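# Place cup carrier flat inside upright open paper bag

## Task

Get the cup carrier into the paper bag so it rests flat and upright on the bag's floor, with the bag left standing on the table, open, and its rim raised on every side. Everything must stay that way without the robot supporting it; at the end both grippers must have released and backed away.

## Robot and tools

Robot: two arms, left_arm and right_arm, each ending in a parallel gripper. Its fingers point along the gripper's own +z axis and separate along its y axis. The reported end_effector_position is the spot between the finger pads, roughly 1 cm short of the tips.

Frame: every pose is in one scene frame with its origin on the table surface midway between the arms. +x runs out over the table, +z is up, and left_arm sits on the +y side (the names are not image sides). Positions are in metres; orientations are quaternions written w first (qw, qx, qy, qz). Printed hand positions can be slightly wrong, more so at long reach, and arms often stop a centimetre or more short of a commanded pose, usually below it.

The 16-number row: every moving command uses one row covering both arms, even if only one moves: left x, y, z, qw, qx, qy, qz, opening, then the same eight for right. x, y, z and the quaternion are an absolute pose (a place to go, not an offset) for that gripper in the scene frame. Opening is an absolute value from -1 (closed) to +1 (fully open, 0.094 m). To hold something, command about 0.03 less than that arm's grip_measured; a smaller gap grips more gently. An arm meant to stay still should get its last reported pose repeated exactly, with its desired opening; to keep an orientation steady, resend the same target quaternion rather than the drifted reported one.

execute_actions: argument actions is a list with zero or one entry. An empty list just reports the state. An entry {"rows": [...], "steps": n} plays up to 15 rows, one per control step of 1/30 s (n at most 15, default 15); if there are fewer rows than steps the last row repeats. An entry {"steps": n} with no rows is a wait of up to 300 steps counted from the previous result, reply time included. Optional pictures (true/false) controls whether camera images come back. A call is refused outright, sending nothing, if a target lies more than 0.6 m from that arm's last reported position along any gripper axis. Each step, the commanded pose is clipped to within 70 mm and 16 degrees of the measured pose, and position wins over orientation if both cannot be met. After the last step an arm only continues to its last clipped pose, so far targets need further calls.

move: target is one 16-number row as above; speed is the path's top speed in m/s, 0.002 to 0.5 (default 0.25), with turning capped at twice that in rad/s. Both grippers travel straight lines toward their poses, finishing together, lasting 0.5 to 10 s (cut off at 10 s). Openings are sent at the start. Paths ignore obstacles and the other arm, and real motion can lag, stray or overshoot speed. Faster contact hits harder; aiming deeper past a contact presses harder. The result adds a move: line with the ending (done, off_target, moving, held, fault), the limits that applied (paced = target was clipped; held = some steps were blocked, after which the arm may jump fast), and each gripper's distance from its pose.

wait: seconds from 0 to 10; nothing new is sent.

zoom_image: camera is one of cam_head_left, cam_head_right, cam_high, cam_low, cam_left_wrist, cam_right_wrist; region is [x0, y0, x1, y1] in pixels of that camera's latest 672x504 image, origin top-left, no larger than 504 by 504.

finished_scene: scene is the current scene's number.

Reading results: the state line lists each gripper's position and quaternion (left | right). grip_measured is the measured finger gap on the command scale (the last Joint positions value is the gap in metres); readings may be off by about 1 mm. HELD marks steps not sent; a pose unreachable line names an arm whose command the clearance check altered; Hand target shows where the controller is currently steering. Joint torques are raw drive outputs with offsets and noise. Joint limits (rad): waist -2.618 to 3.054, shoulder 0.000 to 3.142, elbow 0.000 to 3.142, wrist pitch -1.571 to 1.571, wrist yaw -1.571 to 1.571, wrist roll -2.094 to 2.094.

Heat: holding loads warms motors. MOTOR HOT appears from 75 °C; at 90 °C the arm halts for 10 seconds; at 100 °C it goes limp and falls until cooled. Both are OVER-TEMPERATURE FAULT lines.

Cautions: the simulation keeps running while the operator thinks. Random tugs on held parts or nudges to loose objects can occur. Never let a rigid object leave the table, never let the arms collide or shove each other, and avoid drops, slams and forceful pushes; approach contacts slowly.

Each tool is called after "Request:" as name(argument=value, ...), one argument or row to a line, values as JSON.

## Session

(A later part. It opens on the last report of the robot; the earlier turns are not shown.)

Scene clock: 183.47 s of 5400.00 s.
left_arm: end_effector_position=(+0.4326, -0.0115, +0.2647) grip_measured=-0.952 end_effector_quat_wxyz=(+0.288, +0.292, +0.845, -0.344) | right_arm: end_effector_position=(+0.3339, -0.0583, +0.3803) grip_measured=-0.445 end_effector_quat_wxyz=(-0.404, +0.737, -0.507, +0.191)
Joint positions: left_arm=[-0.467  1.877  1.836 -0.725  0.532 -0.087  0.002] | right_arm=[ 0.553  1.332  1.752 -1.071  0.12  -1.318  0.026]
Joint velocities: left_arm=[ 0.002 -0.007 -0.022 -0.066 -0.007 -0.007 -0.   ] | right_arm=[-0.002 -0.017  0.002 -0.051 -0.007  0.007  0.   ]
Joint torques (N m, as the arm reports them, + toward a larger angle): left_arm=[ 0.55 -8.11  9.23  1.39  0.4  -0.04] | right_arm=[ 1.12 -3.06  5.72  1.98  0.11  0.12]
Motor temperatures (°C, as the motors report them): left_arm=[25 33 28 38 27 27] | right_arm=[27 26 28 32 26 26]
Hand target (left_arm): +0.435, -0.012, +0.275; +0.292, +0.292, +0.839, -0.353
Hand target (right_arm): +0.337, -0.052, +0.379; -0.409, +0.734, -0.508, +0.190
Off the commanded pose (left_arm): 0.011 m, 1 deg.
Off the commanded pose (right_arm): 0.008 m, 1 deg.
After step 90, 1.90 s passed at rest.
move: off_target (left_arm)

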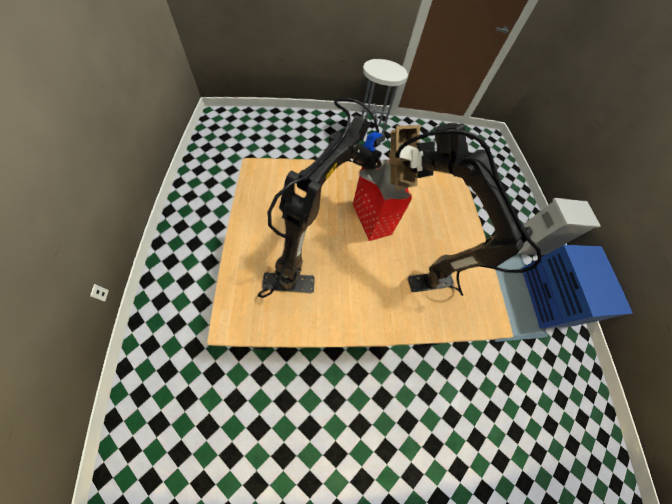

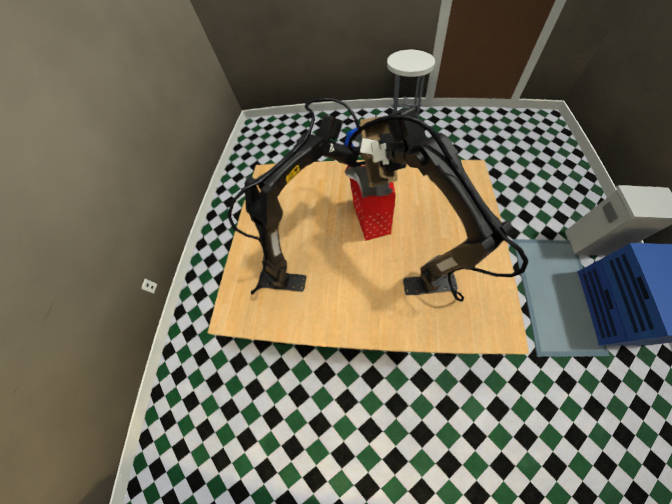

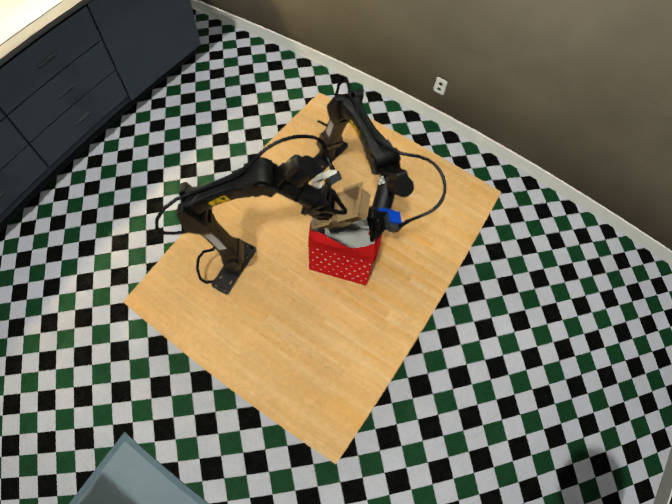

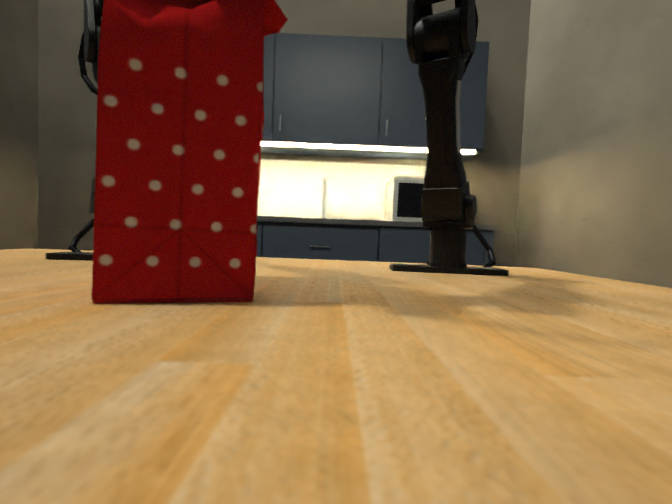

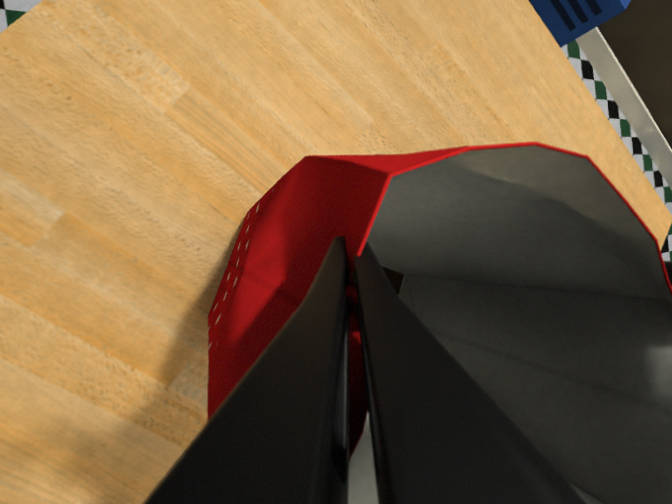

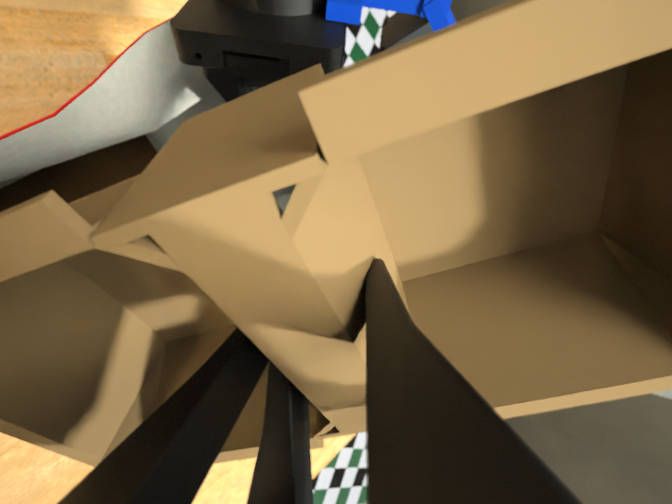

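Request:
move(
  target=[0.435,-0.012,0.275,0.291,0.292,0.839,-0.353,-1,0.338,-0.047,0.32,0.41,-0.735,0.51,-0.19,-0.5],
  speed=0.04,
)

Request:
zoom_image(
  camera="cam_high",
  region=[260,130,430,300],
)

Request:
zoom_image(
  camera="cam_head_right",
  region=[300,80,460,240],
)

Scene clock: 189.60 s of 5400.00 s.
left_arm: end_effector_position=(+0.4321, -0.0117, +0.2647) grip_measured=-0.951 end_effector_quat_wxyz=(+0.287, +0.292, +0.844, -0.345) | right_arm: end_effector_position=(+0.3416, -0.0481, +0.3092) grip_measured=-0.445 end_effector_quat_wxyz=(-0.390, +0.743, -0.511, +0.187)
Joint positions: left_arm=[-0.467  1.877  1.836 -0.725  0.535 -0.087  0.002] | right_arm=[ 0.568  1.265  1.411 -0.831  0.134 -1.307  0.026]
Joint velocities: left_arm=[-0.007 -0.002  0.007  0.022 -0.037  0.037 -0.   ] | right_arm=[-0.007  0.012 -0.007  0.007  0.007 -0.022  0.   ]
Joint torques (N m, as the arm reports them, + toward a larger angle): left_arm=[ 0.63 -8.21  9.11  1.38  0.4  -0.03] | right_arm=[ 1.13 -6.94  6.67  1.87  0.14  0.11]
Motor temperatures (°C, as the motors report them): left_arm=[25 33 28 38 27 27] | right_arm=[27 26 28 32 26 26]
Hand target (left_arm): +0.435, -0.012, +0.275; +0.292, +0.292, +0.840, -0.353
Hand target (right_arm): +0.337, -0.048, +0.319; -0.409, +0.734, -0.509, +0.189
Off the commanded pose (left_arm): 0.011 m, 1 deg.
Off the commanded pose (right_arm): 0.011 m, 3 deg.
After step 90, 1.30 s passed at rest.
move: off_target (left_arm, right_arm)

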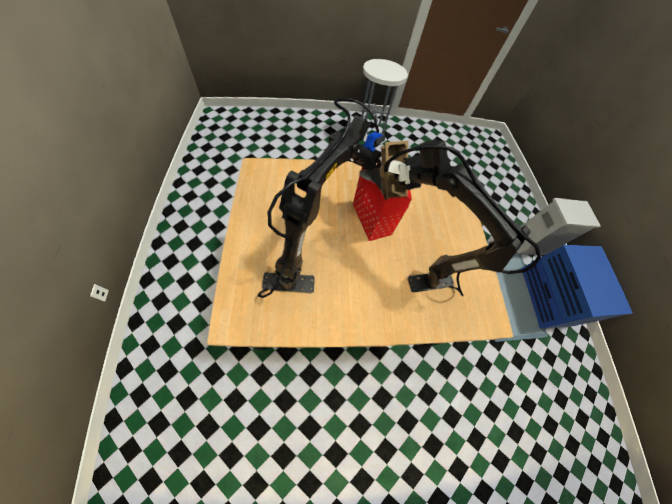

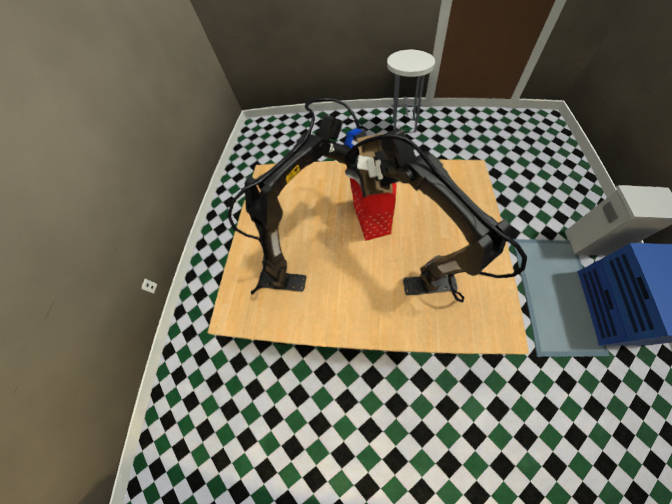

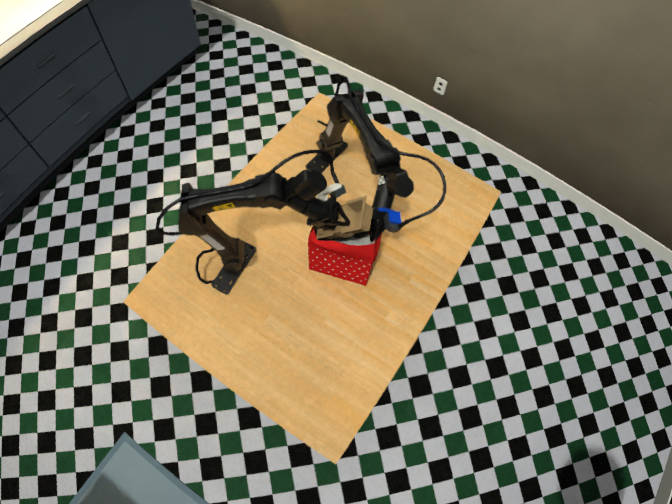

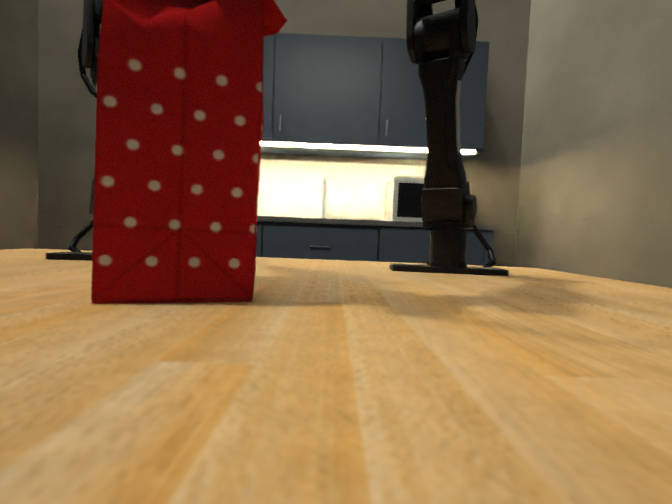

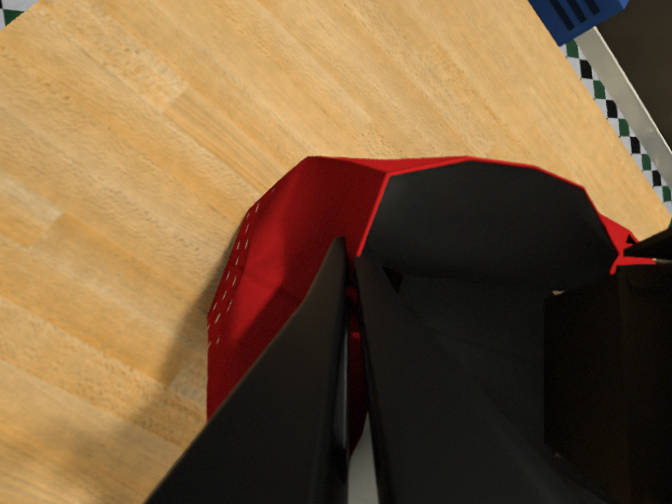

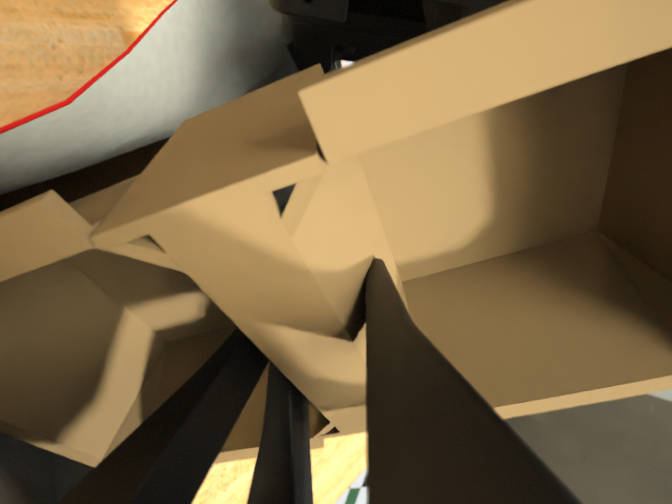

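Region (260, 130, 430, 300) of cam_high's 672x504 image, scaled by 2.965, with more detail than that image has.

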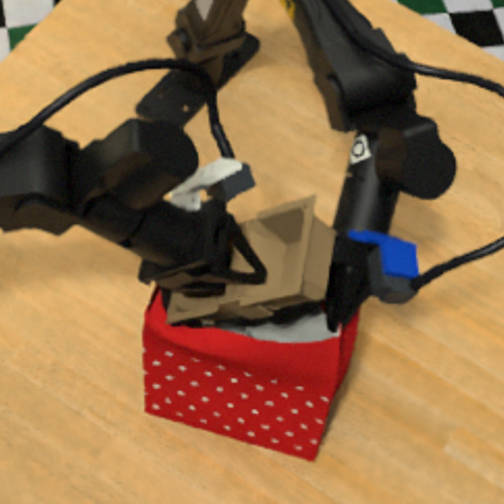

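Region (300, 80, 460, 240) of cam_head_right's 672x504 image, scaled by 3.150, with more detail than that image has.

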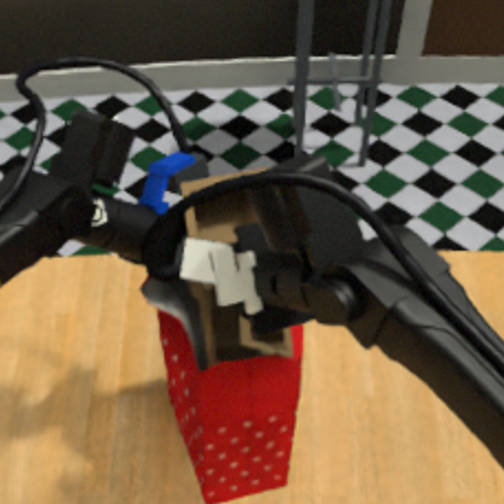

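Request:
move(
  target=[0.435,-0.012,0.275,0.291,0.292,0.839,-0.353,-1,0.338,-0.036,0.355,0.39,-0.69,0.573,-0.225,-0.5],
  speed=0.05,
)

Request:
move(
  target=[0.435,-0.012,0.275,0.291,0.292,0.839,-0.353,-1,0.336,-0.036,0.31,0.39,-0.69,0.573,-0.225,-0.5],
  speed=0.04,
)

Request:
zoom_image(
  camera="cam_high",
  region=[260,130,430,300],
)

Request:
zoom_image(
  camera="cam_head_left",
  region=[320,100,460,240],
)

Scene clock: 196.93 s of 5400.00 s.
left_arm: end_effector_position=(+0.4321, -0.0117, +0.2647) grip_measured=-0.951 end_effector_quat_wxyz=(+0.287, +0.292, +0.844, -0.345) | right_arm: end_effector_position=(+0.3382, -0.0390, +0.3469) grip_measured=-0.445 end_effector_quat_wxyz=(-0.381, +0.694, -0.569, +0.224)
Joint positions: left_arm=[-0.467  1.877  1.836 -0.725  0.535 -0.087  0.002] | right_arm=[ 0.706  1.364  1.641 -0.992  0.375 -1.109  0.026]
Joint velocities: left_arm=[ 0.012  0.007  0.012 -0.037 -0.051  0.022  0.002] | right_arm=[ 0.002  0.002 -0.017 -0.037  0.037 -0.022  0.001]
Joint torques (N m, as the arm reports them, + toward a larger angle): left_arm=[ 0.72 -8.26  9.12  1.39  0.39 -0.07] | right_arm=[ 1.09 -3.65 10.29  1.58  0.29  0.12]
Motor temperatures (°C, as the motors report them): left_arm=[25 33 29 37 27 27] | right_arm=[27 26 29 33 26 26]
Hand target (left_arm): +0.435, -0.012, +0.275; +0.292, +0.292, +0.840, -0.353
Hand target (right_arm): +0.338, -0.035, +0.355; -0.389, +0.688, -0.570, +0.225
Off the commanded pose (left_arm): 0.011 m, 1 deg.
Off the commanded pose (right_arm): 0.009 m, 1 deg.
After step 90, 2.07 s passed at rest.
move: off_target (left_arm)

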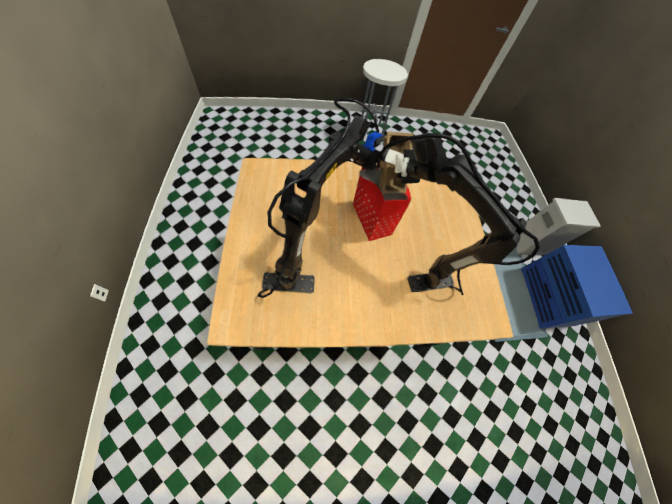

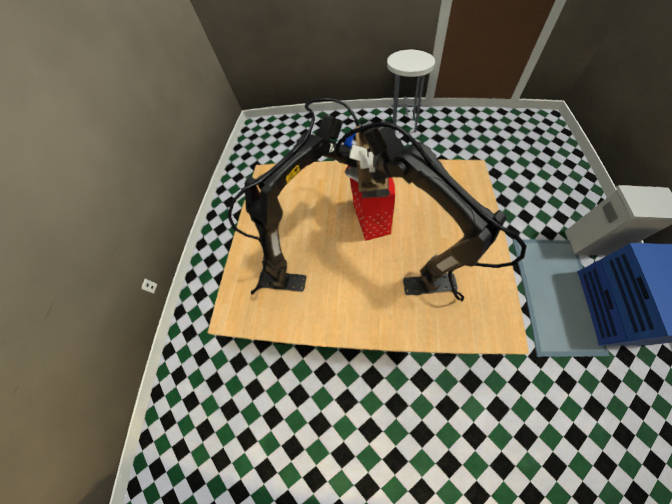

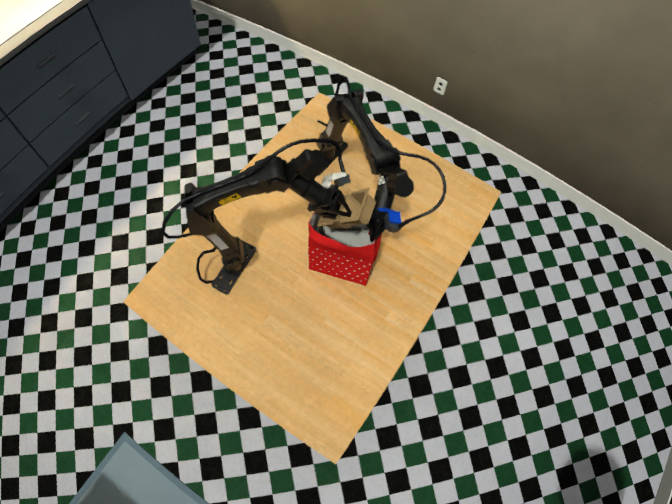

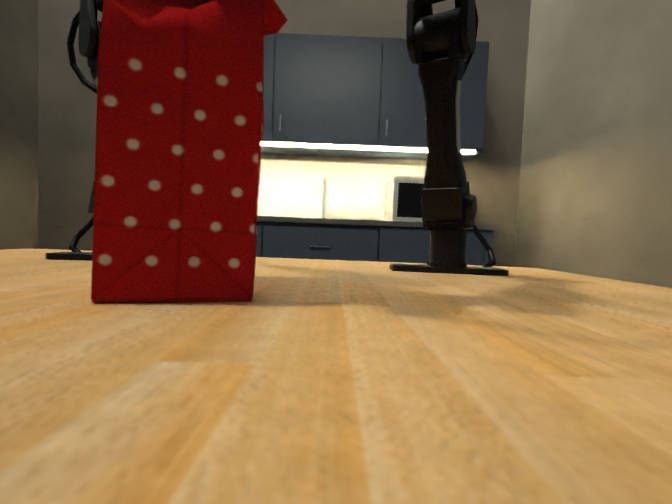

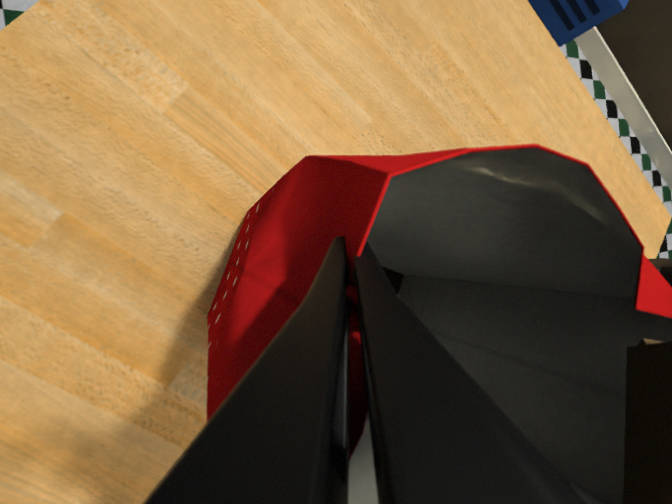

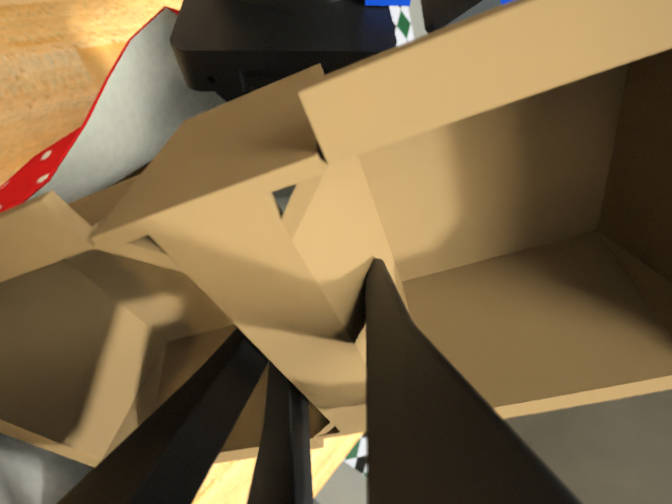

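Scene clock: 198.20 s of 5400.00 s.
left_arm: end_effector_position=(+0.4314, -0.0120, +0.2647) grip_measured=-0.951 end_effector_quat_wxyz=(+0.285, +0.292, +0.844, -0.347) | right_arm: end_effector_position=(+0.3434, -0.0333, +0.3113) grip_measured=-0.445 end_effector_quat_wxyz=(-0.392, +0.683, -0.575, +0.221)
Joint positions: left_arm=[-0.467  1.877  1.836 -0.727  0.539 -0.089  0.002] | right_arm=[ 0.706  1.315  1.432 -0.811  0.375 -1.088  0.026]
Joint velocities: left_arm=[ 0.007  0.007 -0.002  0.007 -0.007  0.037  0.001] | right_arm=[ 0.017 -0.007 -0.007 -0.037 -0.022 -0.037  0.   ]
Joint torques (N m, as the arm reports them, + toward a larger angle): left_arm=[ 0.57 -8.19  9.12  1.4   0.37  0.  ] | right_arm=[ 1.5  -6.78  5.93  1.49  0.31 -0.03]
Motor temperatures (°C, as the motors report them): left_arm=[25 33 29 37 27 27] | right_arm=[27 26 29 33 26 26]
Hand target (left_arm): +0.435, -0.012, +0.275; +0.292, +0.292, +0.840, -0.353
Hand target (right_arm): +0.336, -0.036, +0.310; -0.389, +0.688, -0.571, +0.224
Off the commanded pose (left_arm): 0.011 m, 1 deg.
Off the commanded pose (right_arm): 0.008 m, 1 deg.
move: off_target (left_arm)

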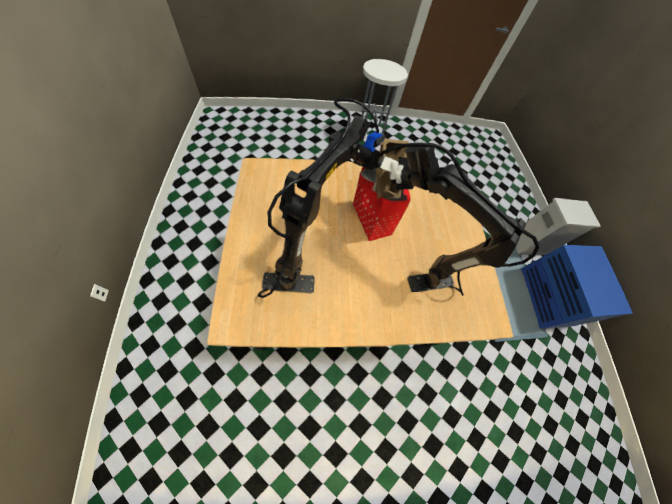

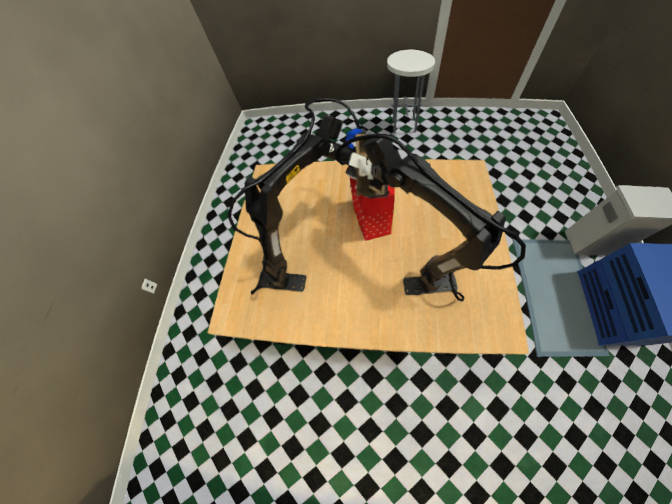

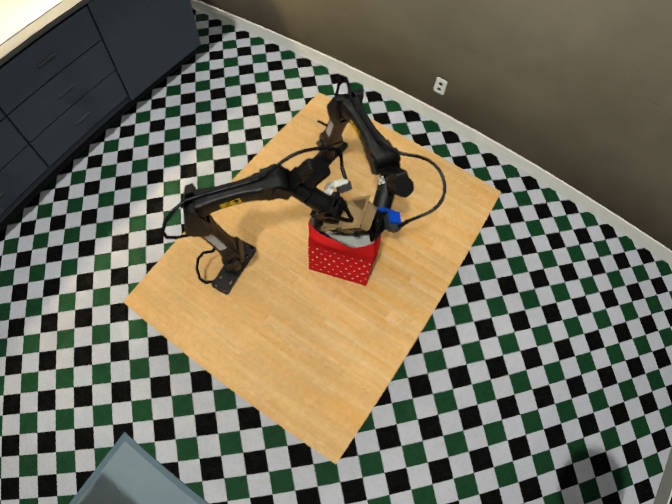

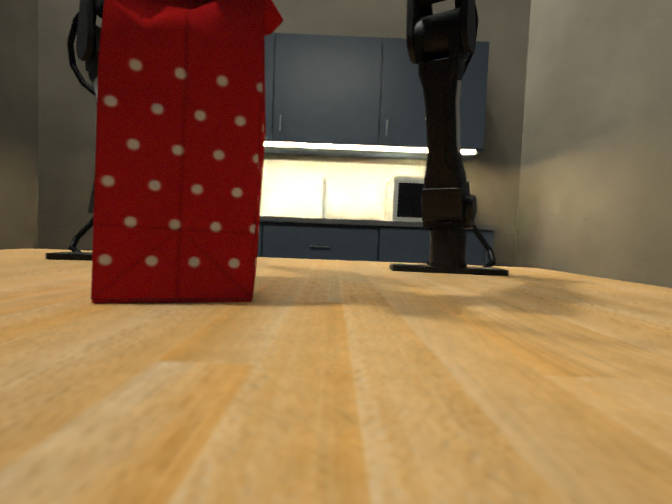

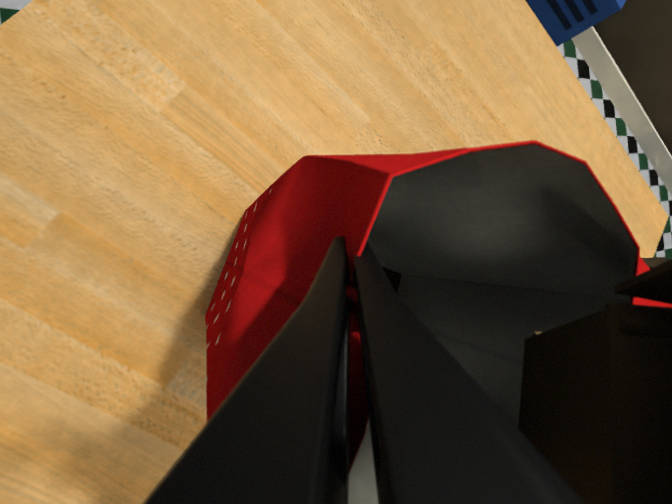

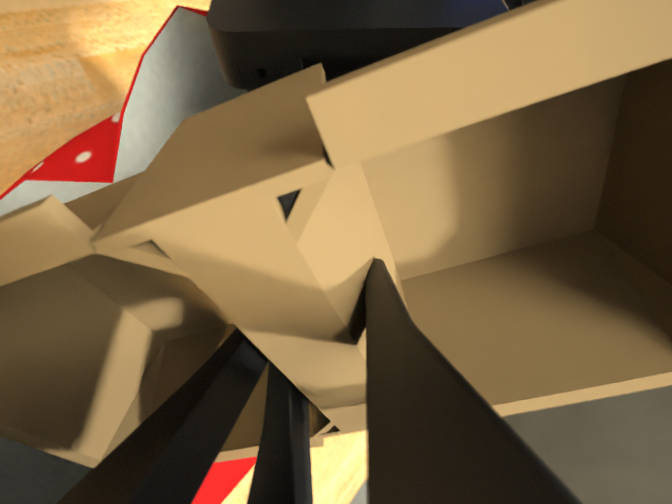

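Region (260, 130, 430, 300) of cam_high's 672x504 image, scaled by 2.965, with more detail than that image has.

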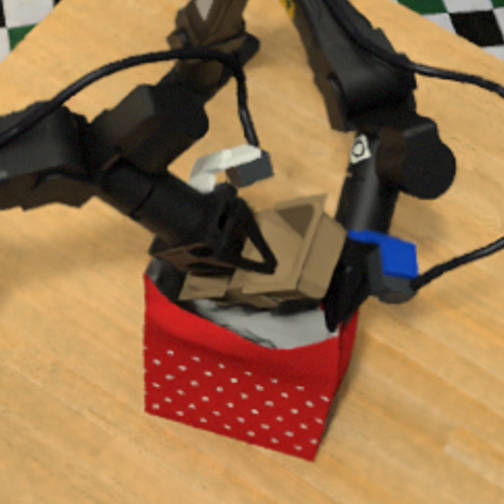

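Region (320, 100, 460, 240) of cam_head_left's 672x504 image, scaled by 3.600, with more detail than that image has.

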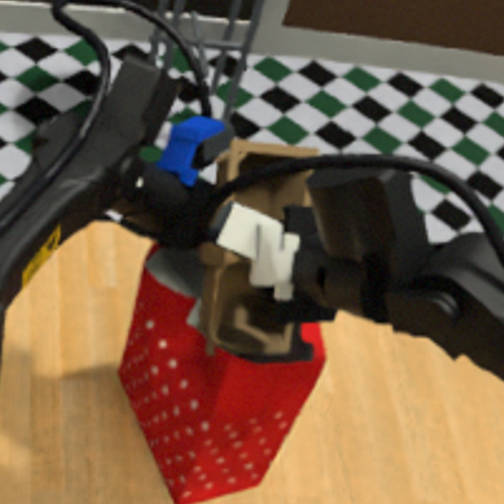

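Request:
move(
  target=[0.435,-0.012,0.275,0.291,0.292,0.839,-0.353,-0.6,0.33,-0.07,0.40,0.41,-0.735,0.51,-0.19,-0.5],
  speed=0.08,
)

Request:
move(
  target=[0.415,0.06,0.345,0.291,0.292,0.839,-0.353,-0.6,0.29,-0.12,0.42,0.41,-0.735,0.51,-0.19,-0.5],
  speed=0.05,
)

Request:
zoom_image(
  camera="cam_high",
  region=[260,130,430,300],
)

Request:
zoom_image(
  camera="cam_head_left",
  region=[320,100,460,240],
)

Scene clock: 206.07 s of 5400.00 s.
left_arm: end_effector_position=(+0.4294, -0.0127, +0.2623) grip_measured=-0.601 end_effector_quat_wxyz=(+0.278, +0.292, +0.845, -0.350) | right_arm: end_effector_position=(+0.3294, -0.0684, +0.3947) grip_measured=-0.445 end_effector_quat_wxyz=(-0.403, +0.737, -0.508, +0.189)
Joint positions: left_arm=[-0.467  1.881  1.836 -0.735  0.549 -0.09   0.019] | right_arm=[ 0.528  1.341  1.836 -1.145  0.101 -1.329  0.026]
Joint velocities: left_arm=[-0.012 -0.002  0.002  0.022 -0.022  0.022  0.001] | right_arm=[ 0.002  0.007  0.002 -0.022  0.11  -0.007  0.   ]
Joint torques (N m, as the arm reports them, + toward a larger angle): left_arm=[ 0.51 -8.38  9.35  1.43  0.28  0.02] | right_arm=[-1.09 -2.81  9.14  1.7  -0.11 -0.01]
Motor temperatures (°C, as the motors report them): left_arm=[25 33 29 37 27 27] | right_arm=[27 26 29 33 26 26]
Hand target (left_arm): +0.435, -0.012, +0.275; +0.292, +0.292, +0.839, -0.353
Hand target (right_arm): +0.332, -0.069, +0.401; -0.410, +0.733, -0.509, +0.189
Off the commanded pose (left_arm): 0.014 m, 2 deg.
Off the commanded pose (right_arm): 0.006 m, 1 deg.
After step 90, 3.03 s passed at rest.
move: off_target (left_arm)

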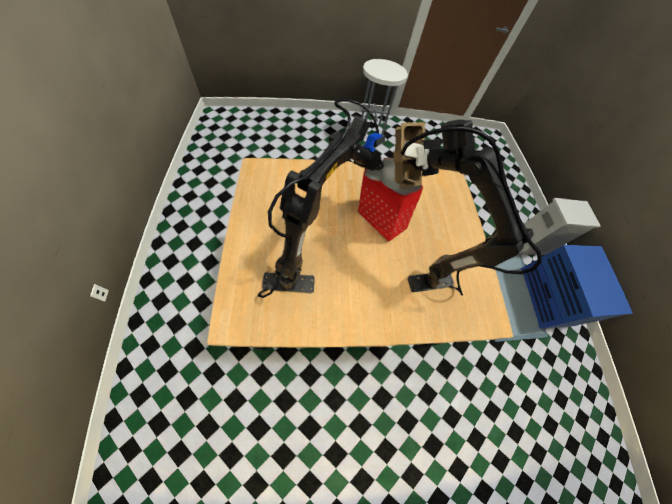

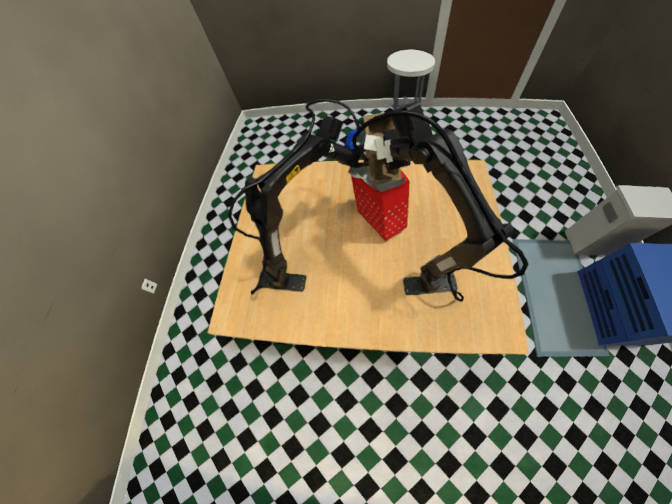

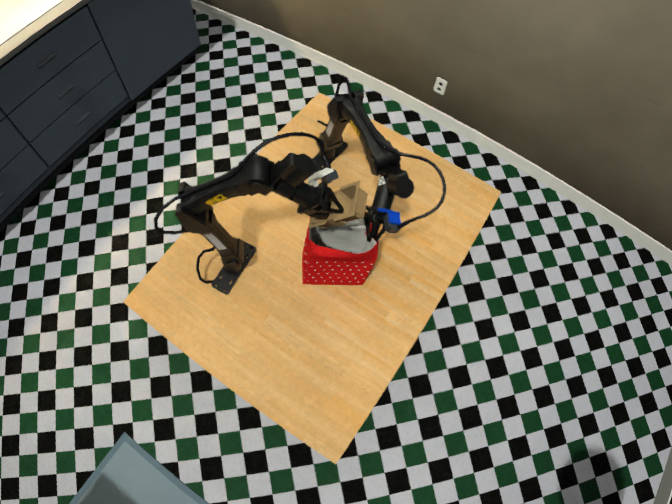

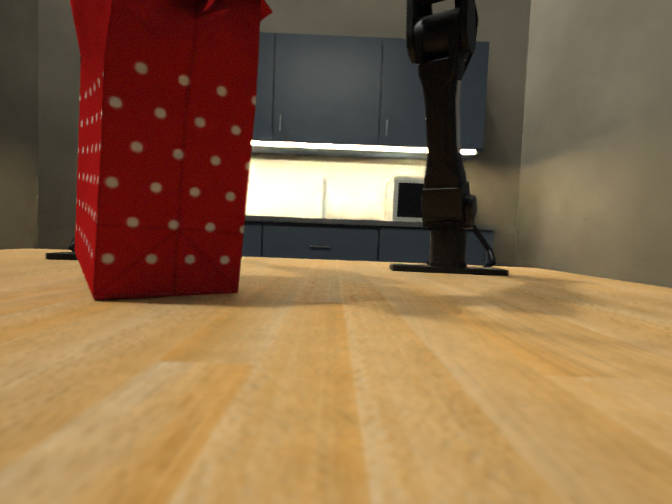

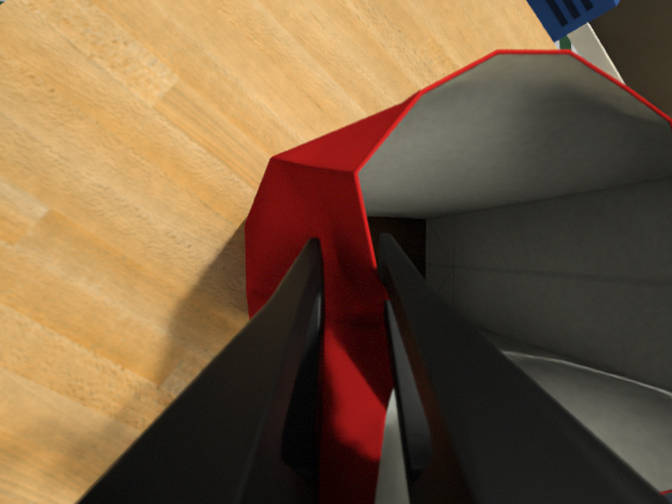

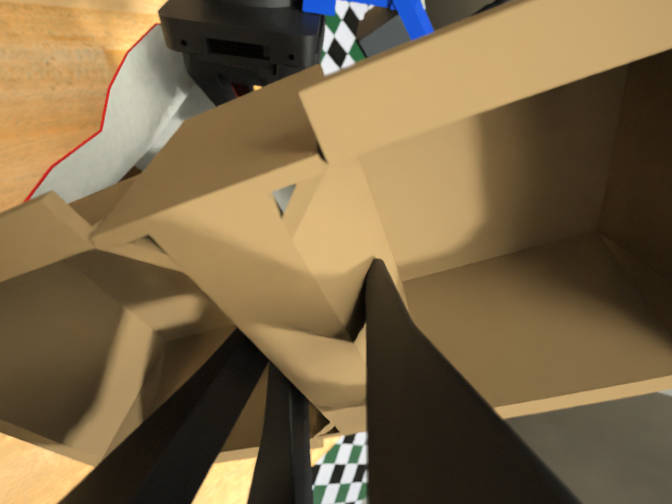

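Scene clock: 208.70 s of 5400.00 s.
left_arm: end_effector_position=(+0.4196, +0.0577, +0.3214) grip_measured=-0.601 end_effector_quat_wxyz=(+0.272, +0.284, +0.853, -0.343) | right_arm: end_effector_position=(+0.2985, -0.1143, +0.4053) grip_measured=-0.445 end_effector_quat_wxyz=(-0.389, +0.743, -0.513, +0.184)
Joint positions: left_arm=[-0.317  1.831  2.048 -1.088  0.633  0.033  0.019] | right_arm=[ 0.413  1.253  1.88  -1.308  0.011 -1.399  0.026]
Joint velocities: left_arm=[-0.002 -0.012  0.012 -0.037  0.022 -0.022 -0.001] | right_arm=[-0.012 -0.017 -0.012 -0.022  0.022  0.007  0.001]
Joint torques (N m, as the arm reports them, + toward a larger angle): left_arm=[ 0.49 -9.55  8.17  1.27  0.54  0.11] | right_arm=[-1.1  -4.41  8.48  1.62 -0.14  0.  ]
Motor temperatures (°C, as the motors report them): left_arm=[25 33 29 37 27 27] | right_arm=[27 26 29 33 26 26]
Hand target (left_arm): +0.413, +0.060, +0.344; +0.291, +0.293, +0.840, -0.352
Hand target (right_arm): +0.291, -0.120, +0.421; -0.410, +0.733, -0.509, +0.189
Off the commanded pose (left_arm): 0.024 m, 3 deg.
Off the commanded pose (right_arm): 0.018 m, 3 deg.
move: off_target (left_arm, right_arm)

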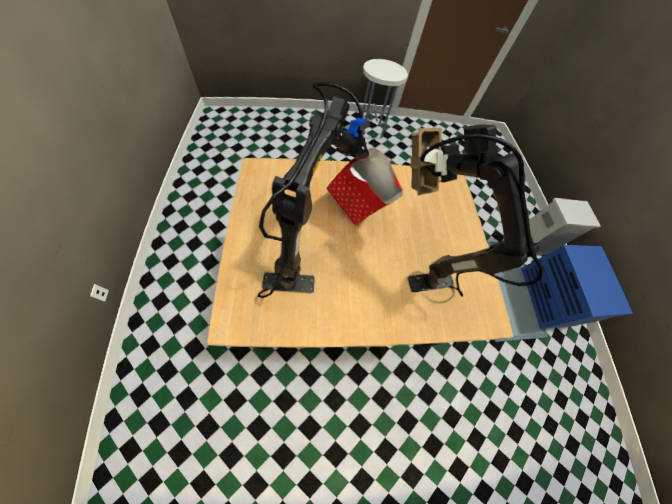

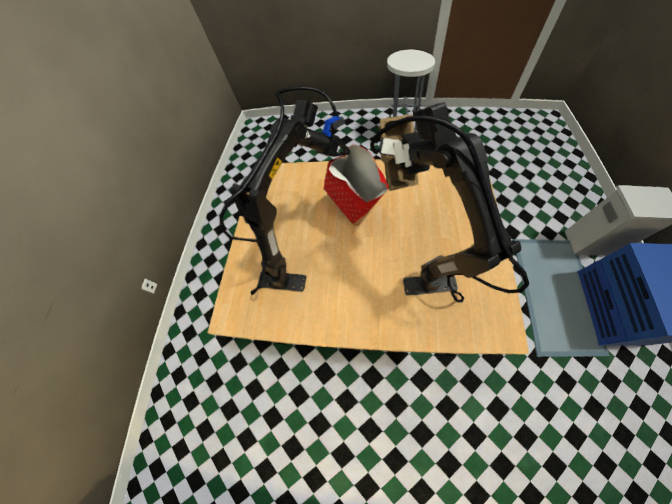

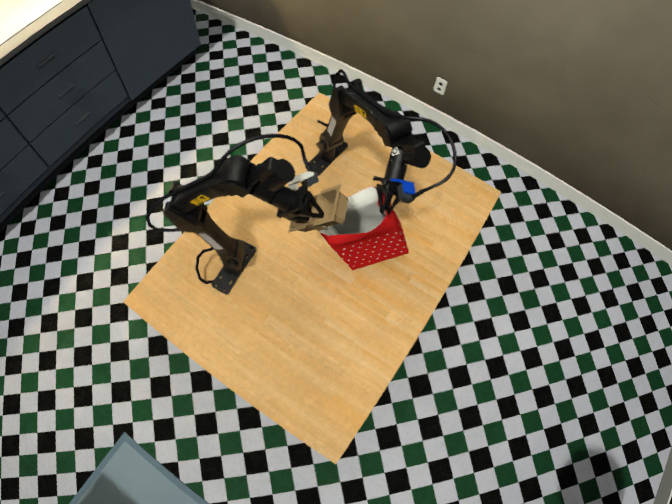

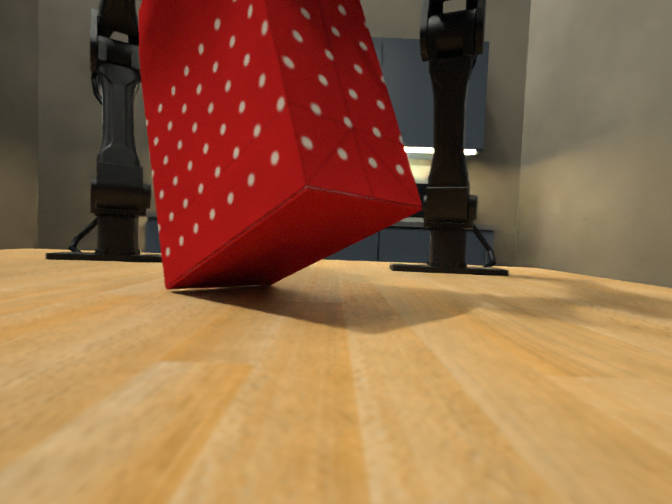

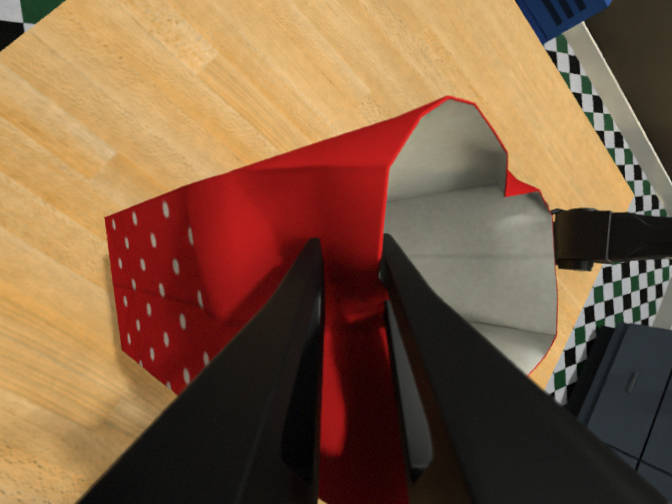

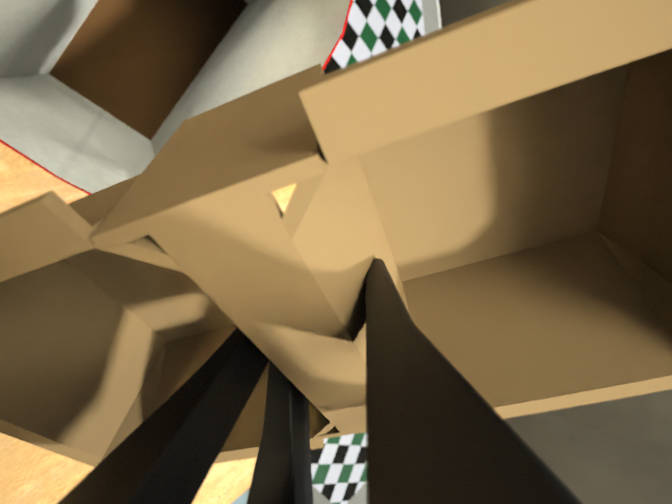

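Region (260, 130, 430, 300) of cam_high's 672x504 image, scaled by 2.965, with more detail than that image has.

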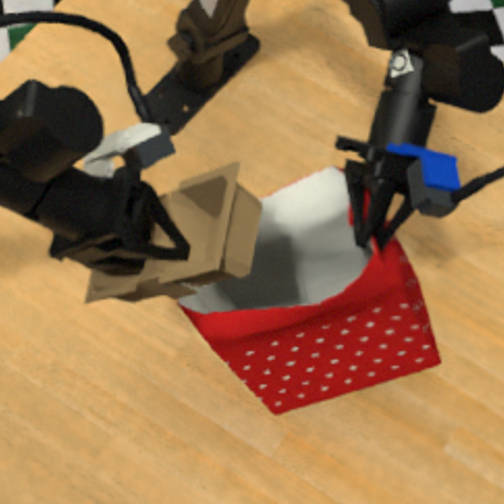

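Region (320, 100, 460, 240) of cam_head_left's 672x504 image, scaled by 3.600, with more detail than that image has.

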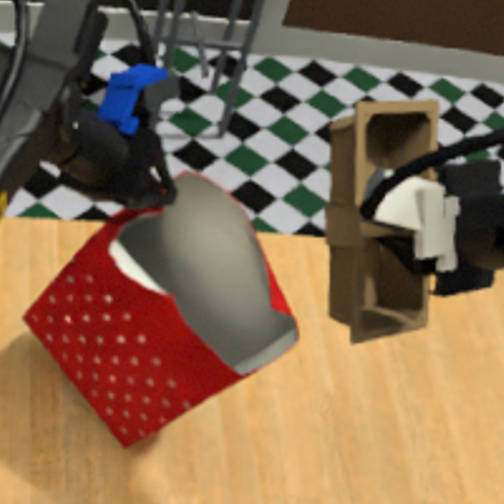

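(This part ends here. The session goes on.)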